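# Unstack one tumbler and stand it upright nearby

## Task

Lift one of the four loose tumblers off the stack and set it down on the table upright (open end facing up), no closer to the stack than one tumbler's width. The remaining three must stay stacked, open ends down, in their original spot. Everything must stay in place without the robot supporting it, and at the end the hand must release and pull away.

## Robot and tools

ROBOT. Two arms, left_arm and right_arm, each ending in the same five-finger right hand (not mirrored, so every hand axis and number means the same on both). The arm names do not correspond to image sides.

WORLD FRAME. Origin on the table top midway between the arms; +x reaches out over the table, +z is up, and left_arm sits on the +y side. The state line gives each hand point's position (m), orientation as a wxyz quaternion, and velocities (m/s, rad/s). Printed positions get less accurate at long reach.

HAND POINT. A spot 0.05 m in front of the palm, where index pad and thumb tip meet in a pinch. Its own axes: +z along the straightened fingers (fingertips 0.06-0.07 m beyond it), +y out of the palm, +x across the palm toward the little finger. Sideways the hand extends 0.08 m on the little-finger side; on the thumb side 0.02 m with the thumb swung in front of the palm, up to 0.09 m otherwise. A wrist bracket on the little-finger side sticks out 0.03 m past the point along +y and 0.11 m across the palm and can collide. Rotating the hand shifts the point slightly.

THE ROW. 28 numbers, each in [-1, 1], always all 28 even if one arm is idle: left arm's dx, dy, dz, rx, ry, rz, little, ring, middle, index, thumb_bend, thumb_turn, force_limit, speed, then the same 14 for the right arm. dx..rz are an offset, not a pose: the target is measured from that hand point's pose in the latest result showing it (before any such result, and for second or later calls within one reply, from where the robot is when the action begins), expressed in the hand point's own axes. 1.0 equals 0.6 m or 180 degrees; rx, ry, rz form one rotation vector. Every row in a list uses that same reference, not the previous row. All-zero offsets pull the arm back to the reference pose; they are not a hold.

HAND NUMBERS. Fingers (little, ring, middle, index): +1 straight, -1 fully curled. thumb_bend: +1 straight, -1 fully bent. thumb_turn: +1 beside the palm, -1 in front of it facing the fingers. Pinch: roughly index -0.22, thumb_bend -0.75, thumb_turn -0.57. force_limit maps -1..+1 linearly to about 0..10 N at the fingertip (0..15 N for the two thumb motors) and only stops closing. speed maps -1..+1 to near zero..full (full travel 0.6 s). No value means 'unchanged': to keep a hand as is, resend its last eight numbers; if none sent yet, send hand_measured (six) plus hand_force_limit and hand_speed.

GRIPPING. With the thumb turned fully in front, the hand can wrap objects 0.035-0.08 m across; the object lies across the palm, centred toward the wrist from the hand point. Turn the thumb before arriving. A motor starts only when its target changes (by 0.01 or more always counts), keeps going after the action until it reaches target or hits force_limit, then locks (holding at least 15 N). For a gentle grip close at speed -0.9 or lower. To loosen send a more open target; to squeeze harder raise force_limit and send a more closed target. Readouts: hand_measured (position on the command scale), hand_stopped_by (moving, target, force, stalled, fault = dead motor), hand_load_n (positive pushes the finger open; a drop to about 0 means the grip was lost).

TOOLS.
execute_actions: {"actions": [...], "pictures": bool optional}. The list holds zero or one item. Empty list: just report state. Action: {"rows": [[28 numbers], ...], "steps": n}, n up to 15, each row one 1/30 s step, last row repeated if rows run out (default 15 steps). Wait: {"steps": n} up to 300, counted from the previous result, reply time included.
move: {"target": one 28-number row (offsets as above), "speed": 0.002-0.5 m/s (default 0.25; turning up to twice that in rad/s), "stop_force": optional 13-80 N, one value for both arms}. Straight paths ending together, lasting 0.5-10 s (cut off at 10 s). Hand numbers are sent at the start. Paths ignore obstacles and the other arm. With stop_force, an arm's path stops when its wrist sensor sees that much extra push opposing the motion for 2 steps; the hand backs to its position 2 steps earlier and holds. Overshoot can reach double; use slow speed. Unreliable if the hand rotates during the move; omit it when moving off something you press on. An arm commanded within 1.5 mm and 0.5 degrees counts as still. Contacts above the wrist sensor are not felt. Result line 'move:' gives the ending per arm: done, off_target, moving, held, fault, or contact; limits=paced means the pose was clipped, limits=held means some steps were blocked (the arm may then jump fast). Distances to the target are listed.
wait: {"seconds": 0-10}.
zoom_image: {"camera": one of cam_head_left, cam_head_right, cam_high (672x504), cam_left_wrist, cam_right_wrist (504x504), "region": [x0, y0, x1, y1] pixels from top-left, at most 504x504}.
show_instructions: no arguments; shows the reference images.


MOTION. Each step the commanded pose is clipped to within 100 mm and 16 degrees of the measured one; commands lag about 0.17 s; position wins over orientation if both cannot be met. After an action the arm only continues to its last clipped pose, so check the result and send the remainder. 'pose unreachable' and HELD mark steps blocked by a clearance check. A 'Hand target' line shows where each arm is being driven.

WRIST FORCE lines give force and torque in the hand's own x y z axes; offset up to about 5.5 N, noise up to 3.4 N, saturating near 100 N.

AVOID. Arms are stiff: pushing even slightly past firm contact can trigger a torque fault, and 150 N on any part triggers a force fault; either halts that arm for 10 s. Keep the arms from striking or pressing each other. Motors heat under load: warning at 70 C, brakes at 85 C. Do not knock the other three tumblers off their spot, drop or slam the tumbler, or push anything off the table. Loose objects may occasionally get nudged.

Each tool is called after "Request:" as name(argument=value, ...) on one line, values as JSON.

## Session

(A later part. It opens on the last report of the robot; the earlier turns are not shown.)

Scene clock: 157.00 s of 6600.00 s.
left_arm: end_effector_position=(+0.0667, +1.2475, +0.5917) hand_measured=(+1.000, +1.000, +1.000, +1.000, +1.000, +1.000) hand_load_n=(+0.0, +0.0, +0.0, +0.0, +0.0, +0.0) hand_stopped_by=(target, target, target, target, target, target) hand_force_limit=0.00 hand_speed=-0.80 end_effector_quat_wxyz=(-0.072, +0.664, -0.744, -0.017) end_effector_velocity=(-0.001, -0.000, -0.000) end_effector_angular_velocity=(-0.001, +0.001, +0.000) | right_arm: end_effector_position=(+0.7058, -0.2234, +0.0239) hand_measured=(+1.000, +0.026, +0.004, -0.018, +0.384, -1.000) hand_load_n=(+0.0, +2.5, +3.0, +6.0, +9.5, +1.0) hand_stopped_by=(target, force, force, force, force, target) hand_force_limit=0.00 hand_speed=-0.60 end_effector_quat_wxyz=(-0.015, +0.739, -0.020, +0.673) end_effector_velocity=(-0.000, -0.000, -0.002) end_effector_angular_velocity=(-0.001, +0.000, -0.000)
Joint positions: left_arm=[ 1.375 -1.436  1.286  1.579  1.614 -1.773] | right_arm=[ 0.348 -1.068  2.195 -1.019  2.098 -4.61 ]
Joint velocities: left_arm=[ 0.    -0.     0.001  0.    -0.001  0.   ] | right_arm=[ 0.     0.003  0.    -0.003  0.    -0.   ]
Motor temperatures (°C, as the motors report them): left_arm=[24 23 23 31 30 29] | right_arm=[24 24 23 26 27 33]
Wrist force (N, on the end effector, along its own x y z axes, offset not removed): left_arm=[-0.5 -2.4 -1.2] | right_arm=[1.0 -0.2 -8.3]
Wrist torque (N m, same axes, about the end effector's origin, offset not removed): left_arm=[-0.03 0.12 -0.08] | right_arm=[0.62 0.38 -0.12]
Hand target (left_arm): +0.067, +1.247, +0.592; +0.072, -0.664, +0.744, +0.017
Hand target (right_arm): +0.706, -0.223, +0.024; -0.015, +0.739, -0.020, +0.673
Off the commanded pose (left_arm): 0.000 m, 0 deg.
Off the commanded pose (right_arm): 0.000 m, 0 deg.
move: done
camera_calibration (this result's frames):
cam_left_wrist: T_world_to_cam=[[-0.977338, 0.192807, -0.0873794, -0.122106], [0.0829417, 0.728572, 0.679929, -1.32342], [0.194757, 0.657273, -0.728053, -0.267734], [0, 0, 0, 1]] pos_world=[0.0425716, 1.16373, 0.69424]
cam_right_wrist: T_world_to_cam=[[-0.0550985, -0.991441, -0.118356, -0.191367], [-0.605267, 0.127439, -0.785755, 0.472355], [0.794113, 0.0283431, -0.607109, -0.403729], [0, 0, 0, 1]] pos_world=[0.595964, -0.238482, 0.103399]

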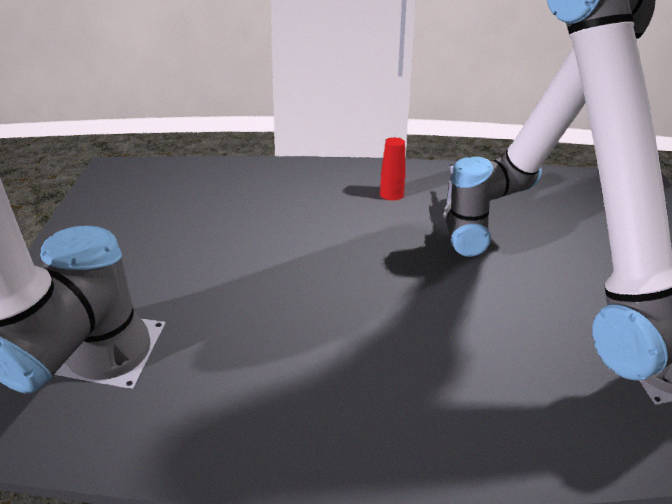

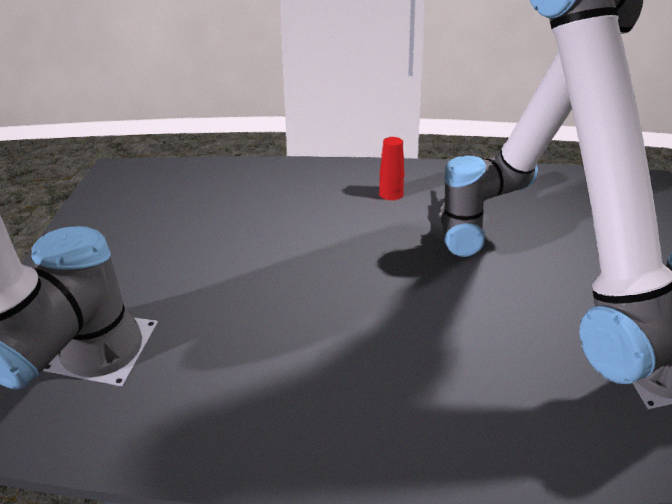

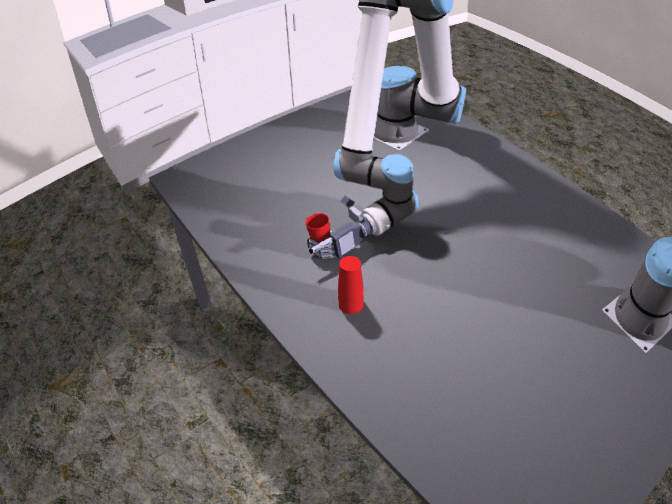

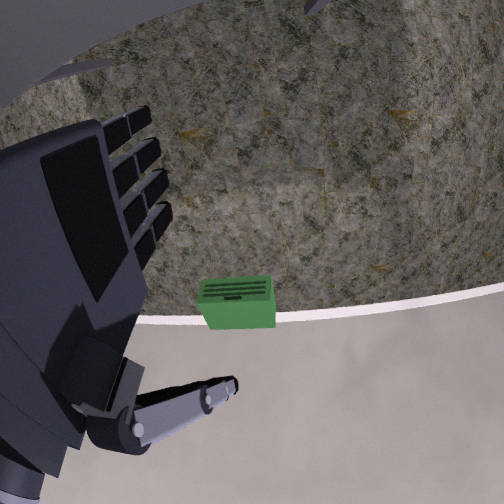

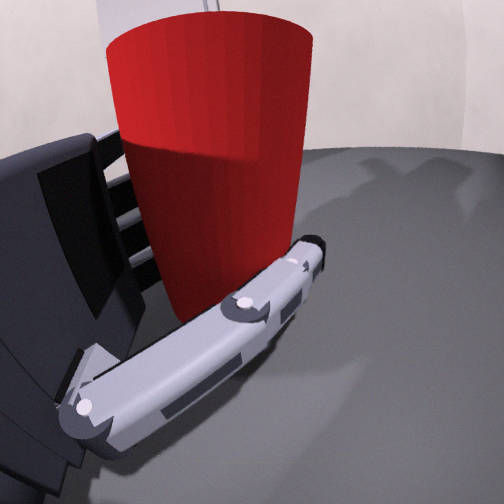

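Request:
move(target=[0,0,0,0,0,0,1,1,1,1,1,1,0,-0.8,-0.01,0,0,0,0,0,1,-1,-1,-1,-1,-1,0,-0.6], speed=0.005, stop_force=13)

Request:
move(target=[0,0,0,0,0,0,1,1,1,1,1,1,0,-0.8,0,0,0,0,0,0,1,1,1,1,1,-1,0,-0.5])

Request:
move(target=[0,0,0,0,0,0,1,1,1,1,1,1,0,-0.8,0,-0.02,-0.2,0,0,0,1,1,1,1,1,-1,0,-0.5], speed=0.05)

Request:
move(target=[0,0,0,0,0,0,1,1,1,1,1,1,0,-0.8,0.3,0,0,0,0,0,1,1,1,1,1,-1,0,-0.5], speed=0.15)

Scene clock: 170.03 s of 6600.00 s.
left_arm: end_effector_position=(+0.0667, +1.2475, +0.5917) hand_measured=(+1.000, +1.000, +1.000, +1.000, +1.000, +1.000) hand_load_n=(+0.0, +0.0, +0.0, +0.0, +0.0, +0.0) hand_stopped_by=(target, target, target, target, target, target) hand_force_limit=0.00 hand_speed=-0.80 end_effector_quat_wxyz=(-0.072, +0.664, -0.744, -0.017) end_effector_velocity=(+0.000, +0.000, +0.000) end_effector_angular_velocity=(-0.000, -0.002, +0.002) | right_arm: end_effector_position=(+0.7053, -0.2232, +0.0180) hand_measured=(+1.000, +0.026, +0.004, -0.018, +0.384, -1.000) hand_load_n=(+0.0, +2.5, +3.0, +6.5, +9.5, +1.0) hand_stopped_by=(target, force, force, force, force, target) hand_force_limit=0.00 hand_speed=-0.60 end_effector_quat_wxyz=(-0.015, +0.739, -0.020, +0.673) end_effector_velocity=(+0.000, -0.001, -0.001) end_effector_angular_velocity=(-0.001, -0.000, -0.002)
Joint positions: left_arm=[ 1.375 -1.436  1.286  1.579  1.614 -1.773] | right_arm=[ 0.349 -1.058  2.196 -1.03   2.099 -4.609]
Joint velocities: left_arm=[ 0.001  0.    -0.001 -0.     0.002 -0.001] | right_arm=[-0.     0.002 -0.    -0.002  0.001 -0.001]
Motor temperatures (°C, as the motors report them): left_arm=[24 23 23 31 30 29] | right_arm=[24 24 23 26 27 33]
Wrist force (N, on the end effector, along its own x y z axes, offset not removed): left_arm=[0.5 -3.2 -2.4] | right_arm=[-2.3 -0.8 -4.4]
Wrist torque (N m, same axes, about the end effector's origin, offset not removed): left_arm=[-0.04 -0.23 -0.05] | right_arm=[0.42 0.39 -0.40]
Hand target (left_arm): +0.067, +1.247, +0.592; +0.072, -0.664, +0.744, +0.017
Hand target (right_arm): +0.705, -0.223, +0.018; -0.015, +0.739, -0.020, +0.673
Off the commanded pose (left_arm): 0.000 m, 0 deg.
Off the commanded pose (right_arm): 0.000 m, 0 deg.
After step 90, 8.67 s passed at rest.
move: done
camera_calibration (this result's frames):
cam_left_wrist: T_world_to_cam=[[-0.977338, 0.192807, -0.0873794, -0.122106], [0.0829417, 0.728572, 0.679929, -1.32342], [0.194757, 0.657273, -0.728053, -0.267734], [0, 0, 0, 1]] pos_world=[0.0425717, 1.16373, 0.69424]
cam_right_wrist: T_world_to_cam=[[-0.0550996, -0.991441, -0.118357, -0.19181], [-0.605274, 0.12744, -0.78575, 0.467395], [0.794108, 0.0283442, -0.607115, -0.406845], [0, 0, 0, 1]] pos_world=[0.595412, -0.238202, 0.0975518]

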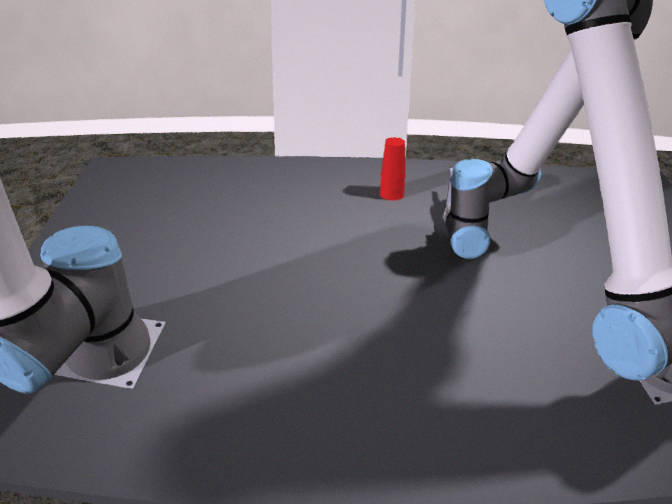

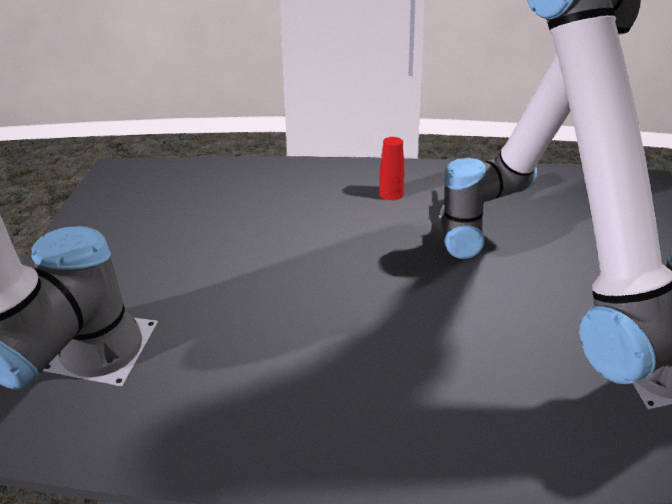

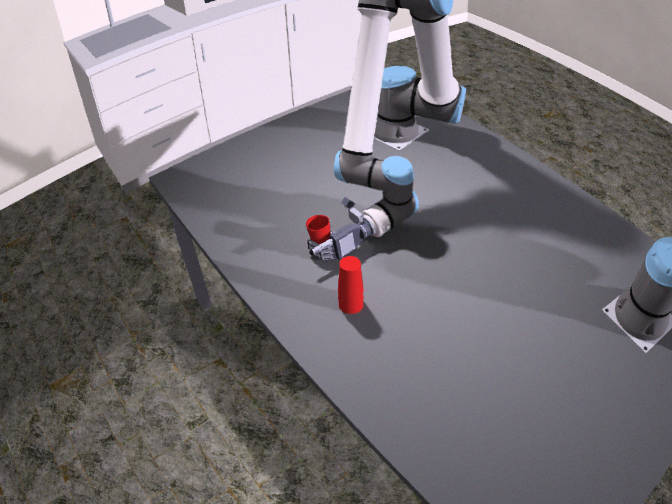

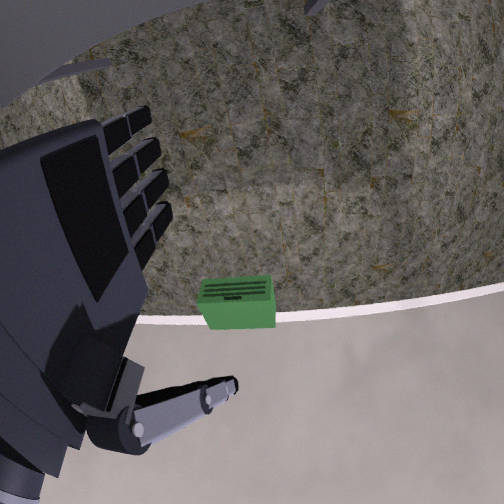

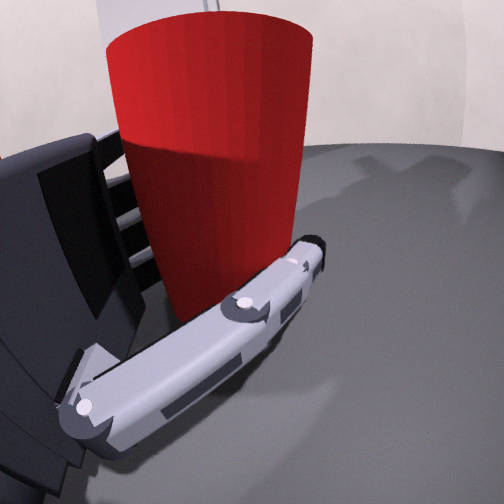

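Scene clock: 171.53 s of 6600.00 s.
left_arm: end_effector_position=(+0.0667, +1.2475, +0.5917) hand_measured=(+1.000, +1.000, +1.000, +1.000, +1.000, +1.000) hand_load_n=(+0.0, +0.0, +0.0, +0.0, +0.0, +0.0) hand_stopped_by=(target, target, target, target, target, target) hand_force_limit=0.00 hand_speed=-0.80 end_effector_quat_wxyz=(-0.072, +0.664, -0.744, -0.017) end_effector_velocity=(-0.002, -0.000, +0.001) end_effector_angular_velocity=(+0.002, +0.001, +0.002) | right_arm: end_effector_position=(+0.7053, -0.2232, +0.0180) hand_measured=(+1.000, +1.000, +1.000, +1.000, +1.000, -1.000) hand_load_n=(+0.0, +0.0, +0.0, +0.0, +0.0, +0.0) hand_stopped_by=(target, target, target, target, target, target) hand_force_limit=0.00 hand_speed=-0.50 end_effector_quat_wxyz=(-0.015, +0.739, -0.020, +0.673) end_effector_velocity=(-0.000, -0.001, -0.001) end_effector_angular_velocity=(+0.000, +0.001, -0.001)
Joint positions: left_arm=[ 1.375 -1.436  1.286  1.579  1.614 -1.773] | right_arm=[ 0.349 -1.058  2.196 -1.03   2.099 -4.609]
Joint velocities: left_arm=[ 0.002 -0.    -0.001  0.    -0.001  0.   ] | right_arm=[-0.     0.     0.001 -0.     0.001  0.001]
Motor temperatures (°C, as the motors report them): left_arm=[24 23 23 31 30 29] | right_arm=[24 24 23 26 27 33]
Wrist force (N, on the end effector, along its own x y z axes, offset not removed): left_arm=[1.0 -3.6 -2.0] | right_arm=[1.2 -1.9 -6.9]
Wrist torque (N m, same axes, about the end effector's origin, offset not removed): left_arm=[-0.15 -0.03 0.06] | right_arm=[0.33 0.21 -0.31]
Hand target (left_arm): +0.067, +1.247, +0.592; +0.072, -0.664, +0.744, +0.017
Hand target (right_arm): +0.705, -0.223, +0.018; -0.015, +0.739, -0.020, +0.673
Off the commanded pose (left_arm): 0.000 m, 0 deg.
Off the commanded pose (right_arm): 0.000 m, 0 deg.
move: done
camera_calibration (this result's frames):
cam_left_wrist: T_world_to_cam=[[-0.977338, 0.192807, -0.0873795, -0.122106], [0.0829417, 0.728572, 0.679929, -1.32342], [0.194758, 0.657273, -0.728053, -0.267734], [0, 0, 0, 1]] pos_world=[0.0425716, 1.16373, 0.69424]
cam_right_wrist: T_world_to_cam=[[-0.0551005, -0.991441, -0.118354, -0.19181], [-0.605277, 0.127438, -0.785748, 0.467392], [0.794106, 0.028342, -0.607119, -0.40684], [0, 0, 0, 1]] pos_world=[0.595407, -0.238201, 0.0975504]

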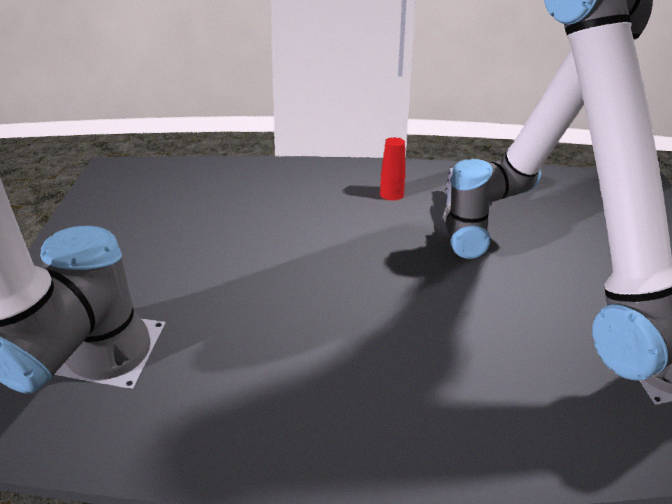

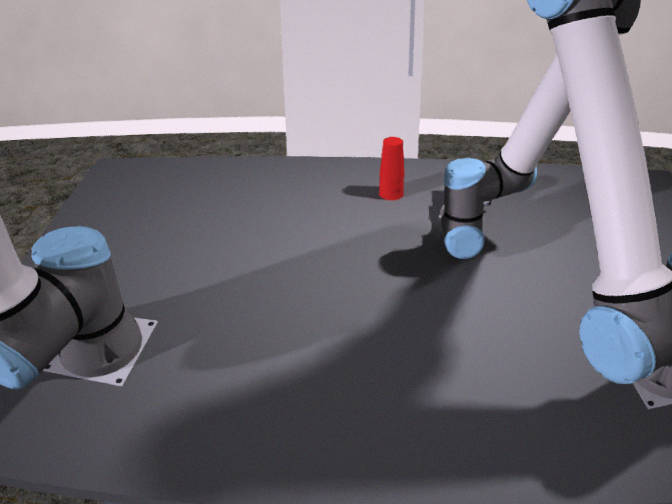

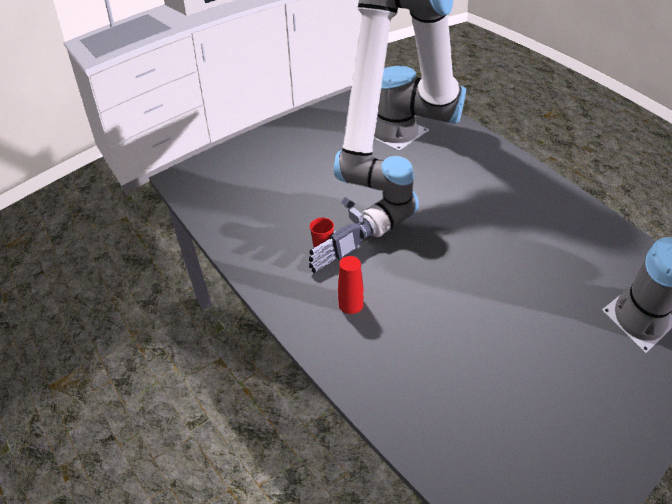

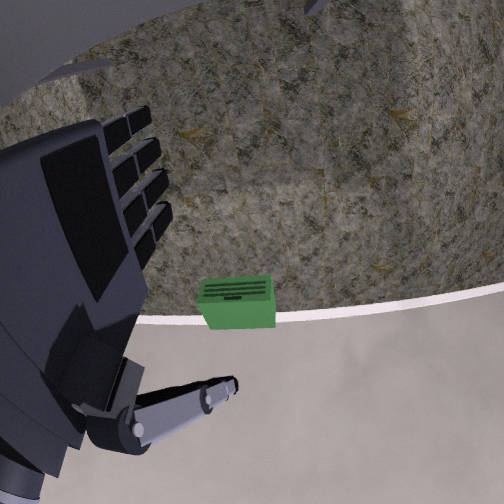

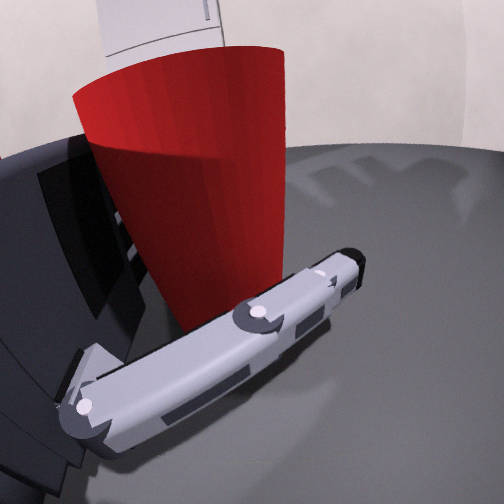

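Scene clock: 174.33 s of 6600.00 s.
left_arm: end_effector_position=(+0.0667, +1.2475, +0.5917) hand_measured=(+1.000, +1.000, +1.000, +1.000, +1.000, +1.000) hand_load_n=(+0.0, +0.0, +0.0, +0.0, +0.0, +0.0) hand_stopped_by=(target, target, target, target, target, target) hand_force_limit=0.00 hand_speed=-0.80 end_effector_quat_wxyz=(-0.072, +0.664, -0.744, -0.017) end_effector_velocity=(+0.000, +0.000, +0.001) end_effector_angular_velocity=(+0.002, -0.000, -0.001) | right_arm: end_effector_position=(+0.5861, -0.2106, +0.0298) hand_measured=(+1.000, +1.000, +1.000, +1.000, +1.000, -1.000) hand_load_n=(+0.0, +0.0, +0.0, +0.0, +0.0, +0.0) hand_stopped_by=(target, target, target, target, target, target) hand_force_limit=0.00 hand_speed=-0.50 end_effector_quat_wxyz=(-0.015, +0.739, -0.020, +0.673) end_effector_velocity=(-0.002, +0.001, +0.000) end_effector_angular_velocity=(-0.001, +0.000, +0.002)
Joint positions: left_arm=[ 1.375 -1.436  1.286  1.579  1.614 -1.773] | right_arm=[ 0.506 -1.133  2.311 -1.058  2.255 -4.587]
Joint velocities: left_arm=[-0.    -0.    -0.002 -0.    -0.     0.   ] | right_arm=[ 0.004 -0.001  0.002  0.     0.002 -0.001]
Motor temperatures (°C, as the motors report them): left_arm=[24 23 23 31 30 29] | right_arm=[24 24 23 26 27 33]
Wrist force (N, on the end effector, along its own x y z axes, offset not removed): left_arm=[-1.7 -4.2 -3.5] | right_arm=[1.4 1.3 -1.3]
Wrist torque (N m, same axes, about the end effector's origin, offset not removed): left_arm=[-0.24 0.36 -0.19] | right_arm=[0.61 -0.03 -0.24]
Hand target (left_arm): +0.067, +1.247, +0.592; +0.072, -0.664, +0.744, +0.017
Hand target (right_arm): +0.586, -0.211, +0.030; -0.015, +0.739, -0.020, +0.673
Off the commanded pose (left_arm): 0.000 m, 0 deg.
Off the commanded pose (right_arm): 0.000 m, 0 deg.
move: done
camera_calibration (this result's frames):
cam_left_wrist: T_world_to_cam=[[-0.977338, 0.192807, -0.0873795, -0.122106], [0.0829416, 0.728572, 0.679929, -1.32342], [0.194757, 0.657273, -0.728053, -0.267734], [0, 0, 0, 1]] pos_world=[0.0425716, 1.16373, 0.69424]
cam_right_wrist: T_world_to_cam=[[-0.0551023, -0.991407, -0.118645, -0.184469], [-0.605442, 0.127664, -0.785583, 0.403079], [0.793979, 0.0285453, -0.607274, -0.305307], [0, 0, 0, 1]] pos_world=[0.476284, -0.225628, 0.10936]

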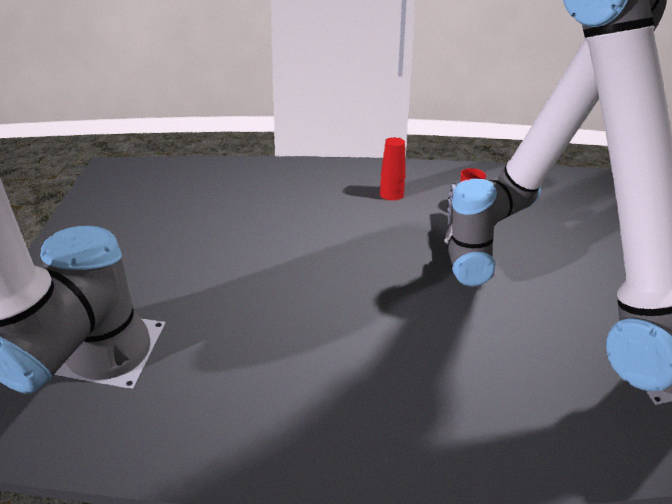

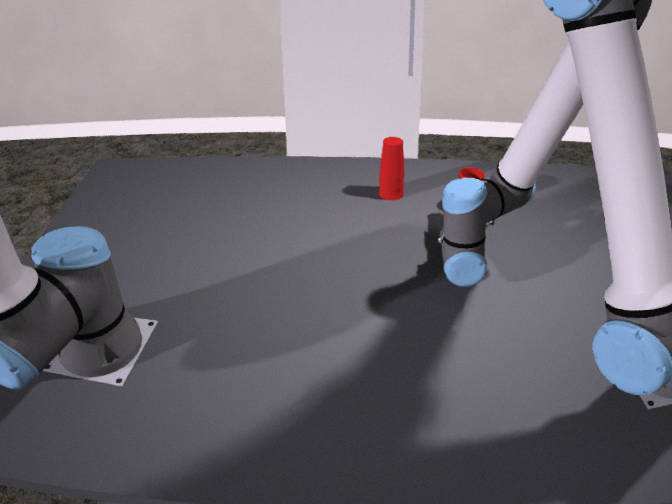

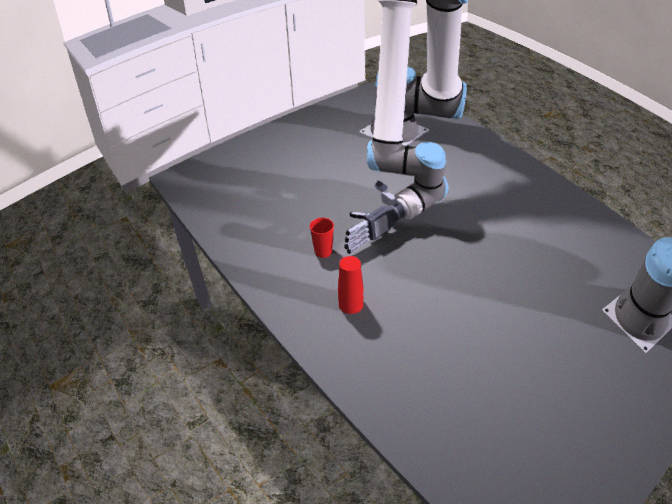

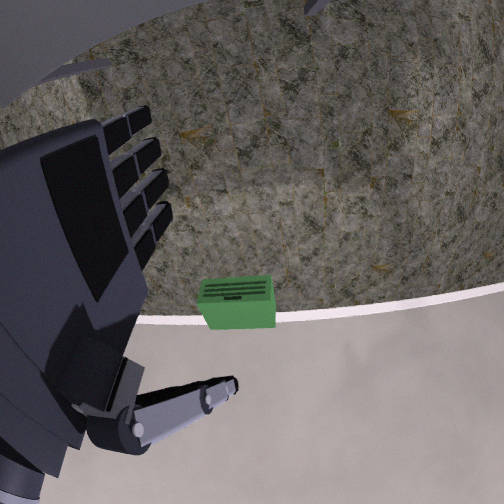

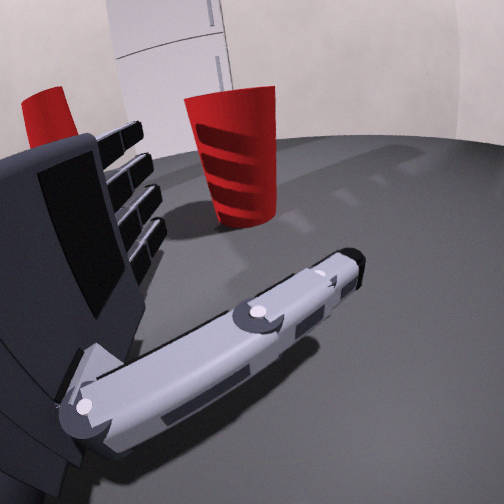

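Scene clock: 176.07 s of 6600.00 s.
left_arm: end_effector_position=(+0.0667, +1.2475, +0.5917) hand_measured=(+1.000, +1.000, +1.000, +1.000, +1.000, +1.000) hand_load_n=(+0.0, +0.0, +0.0, +0.0, +0.0, +0.0) hand_stopped_by=(target, target, target, target, target, target) hand_force_limit=0.00 hand_speed=-0.80 end_effector_quat_wxyz=(-0.072, +0.664, -0.744, -0.017) end_effector_velocity=(+0.001, -0.000, +0.001) end_effector_angular_velocity=(+0.001, -0.003, -0.000) | right_arm: end_effector_position=(+0.6030, -0.2192, +0.2085) hand_measured=(+1.000, +1.000, +1.000, +1.000, +1.000, -1.000) hand_load_n=(+0.0, +0.0, +0.0, +0.0, +0.0, +0.0) hand_stopped_by=(target, target, target, target, target, target) hand_force_limit=0.00 hand_speed=-0.50 end_effector_quat_wxyz=(-0.015, +0.739, -0.020, +0.673) end_effector_velocity=(+0.000, -0.000, +0.002) end_effector_angular_velocity=(-0.001, +0.001, -0.000)
Joint positions: left_arm=[ 1.375 -1.436  1.286  1.579  1.614 -1.773] | right_arm=[ 0.469 -1.45   2.232 -0.665  2.218 -4.593]
Joint velocities: left_arm=[ 0.    -0.001 -0.001 -0.     0.002  0.   ] | right_arm=[-0.001 -0.004 -0.002  0.007 -0.001 -0.   ]
Motor temperatures (°C, as the motors report them): left_arm=[24 23 23 31 30 29] | right_arm=[24 24 23 26 27 33]
Wrist force (N, on the end effector, along its own x y z axes, offset not removed): left_arm=[0.0 -4.6 -3.6] | right_arm=[2.0 -2.2 -0.9]
Wrist torque (N m, same axes, about the end effector's origin, offset not removed): left_arm=[-0.12 -0.02 0.00] | right_arm=[-0.07 -0.14 -0.20]
Hand target (left_arm): +0.067, +1.247, +0.592; +0.072, -0.664, +0.744, +0.017
Hand target (right_arm): +0.603, -0.219, +0.209; -0.015, +0.739, -0.020, +0.673
Off the commanded pose (left_arm): 0.000 m, 0 deg.
Off the commanded pose (right_arm): 0.000 m, 0 deg.
move: done
camera_calibration (this result's frames):
cam_left_wrist: T_world_to_cam=[[-0.977338, 0.192807, -0.0873795, -0.122106], [0.0829418, 0.728572, 0.679929, -1.32342], [0.194758, 0.657273, -0.728053, -0.267734], [0, 0, 0, 1]] pos_world=[0.0425717, 1.16373, 0.69424]
cam_right_wrist: T_world_to_cam=[[-0.0550888, -0.991417, -0.118565, -0.170893], [-0.605325, 0.127596, -0.785685, 0.554731], [0.79407, 0.0284877, -0.607159, -0.210016], [0, 0, 0, 1]] pos_world=[0.493145, -0.234225, 0.288069]

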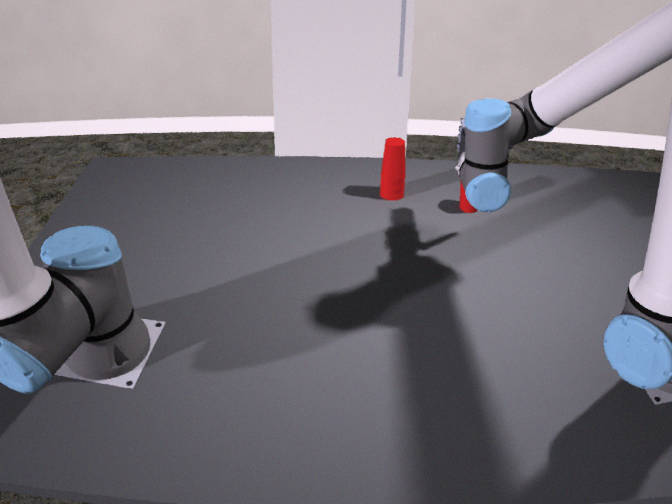

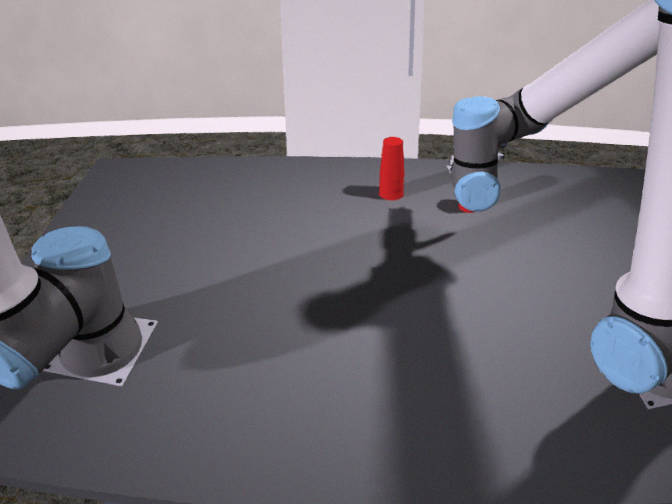

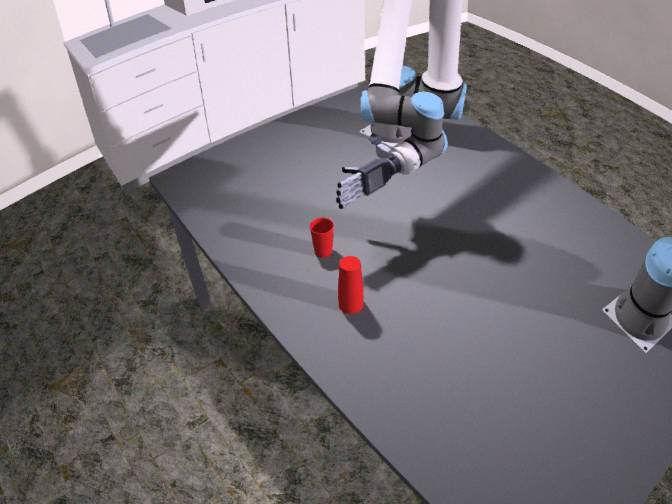

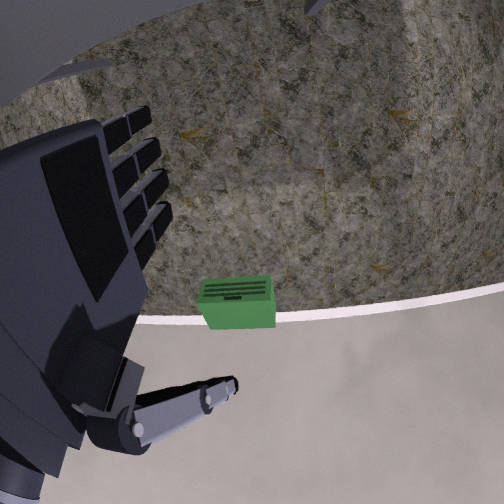

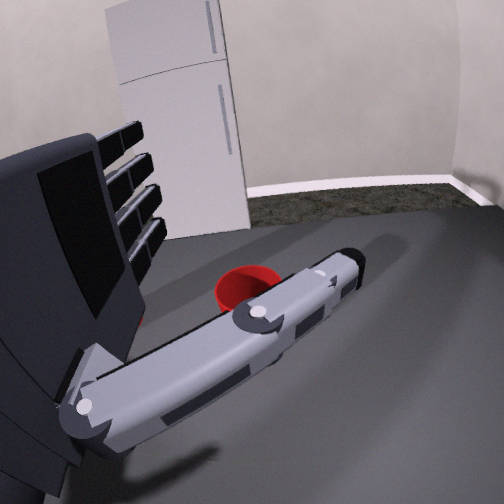

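Request:
finished_scene(scene=2)

The scene is finished: the task was done.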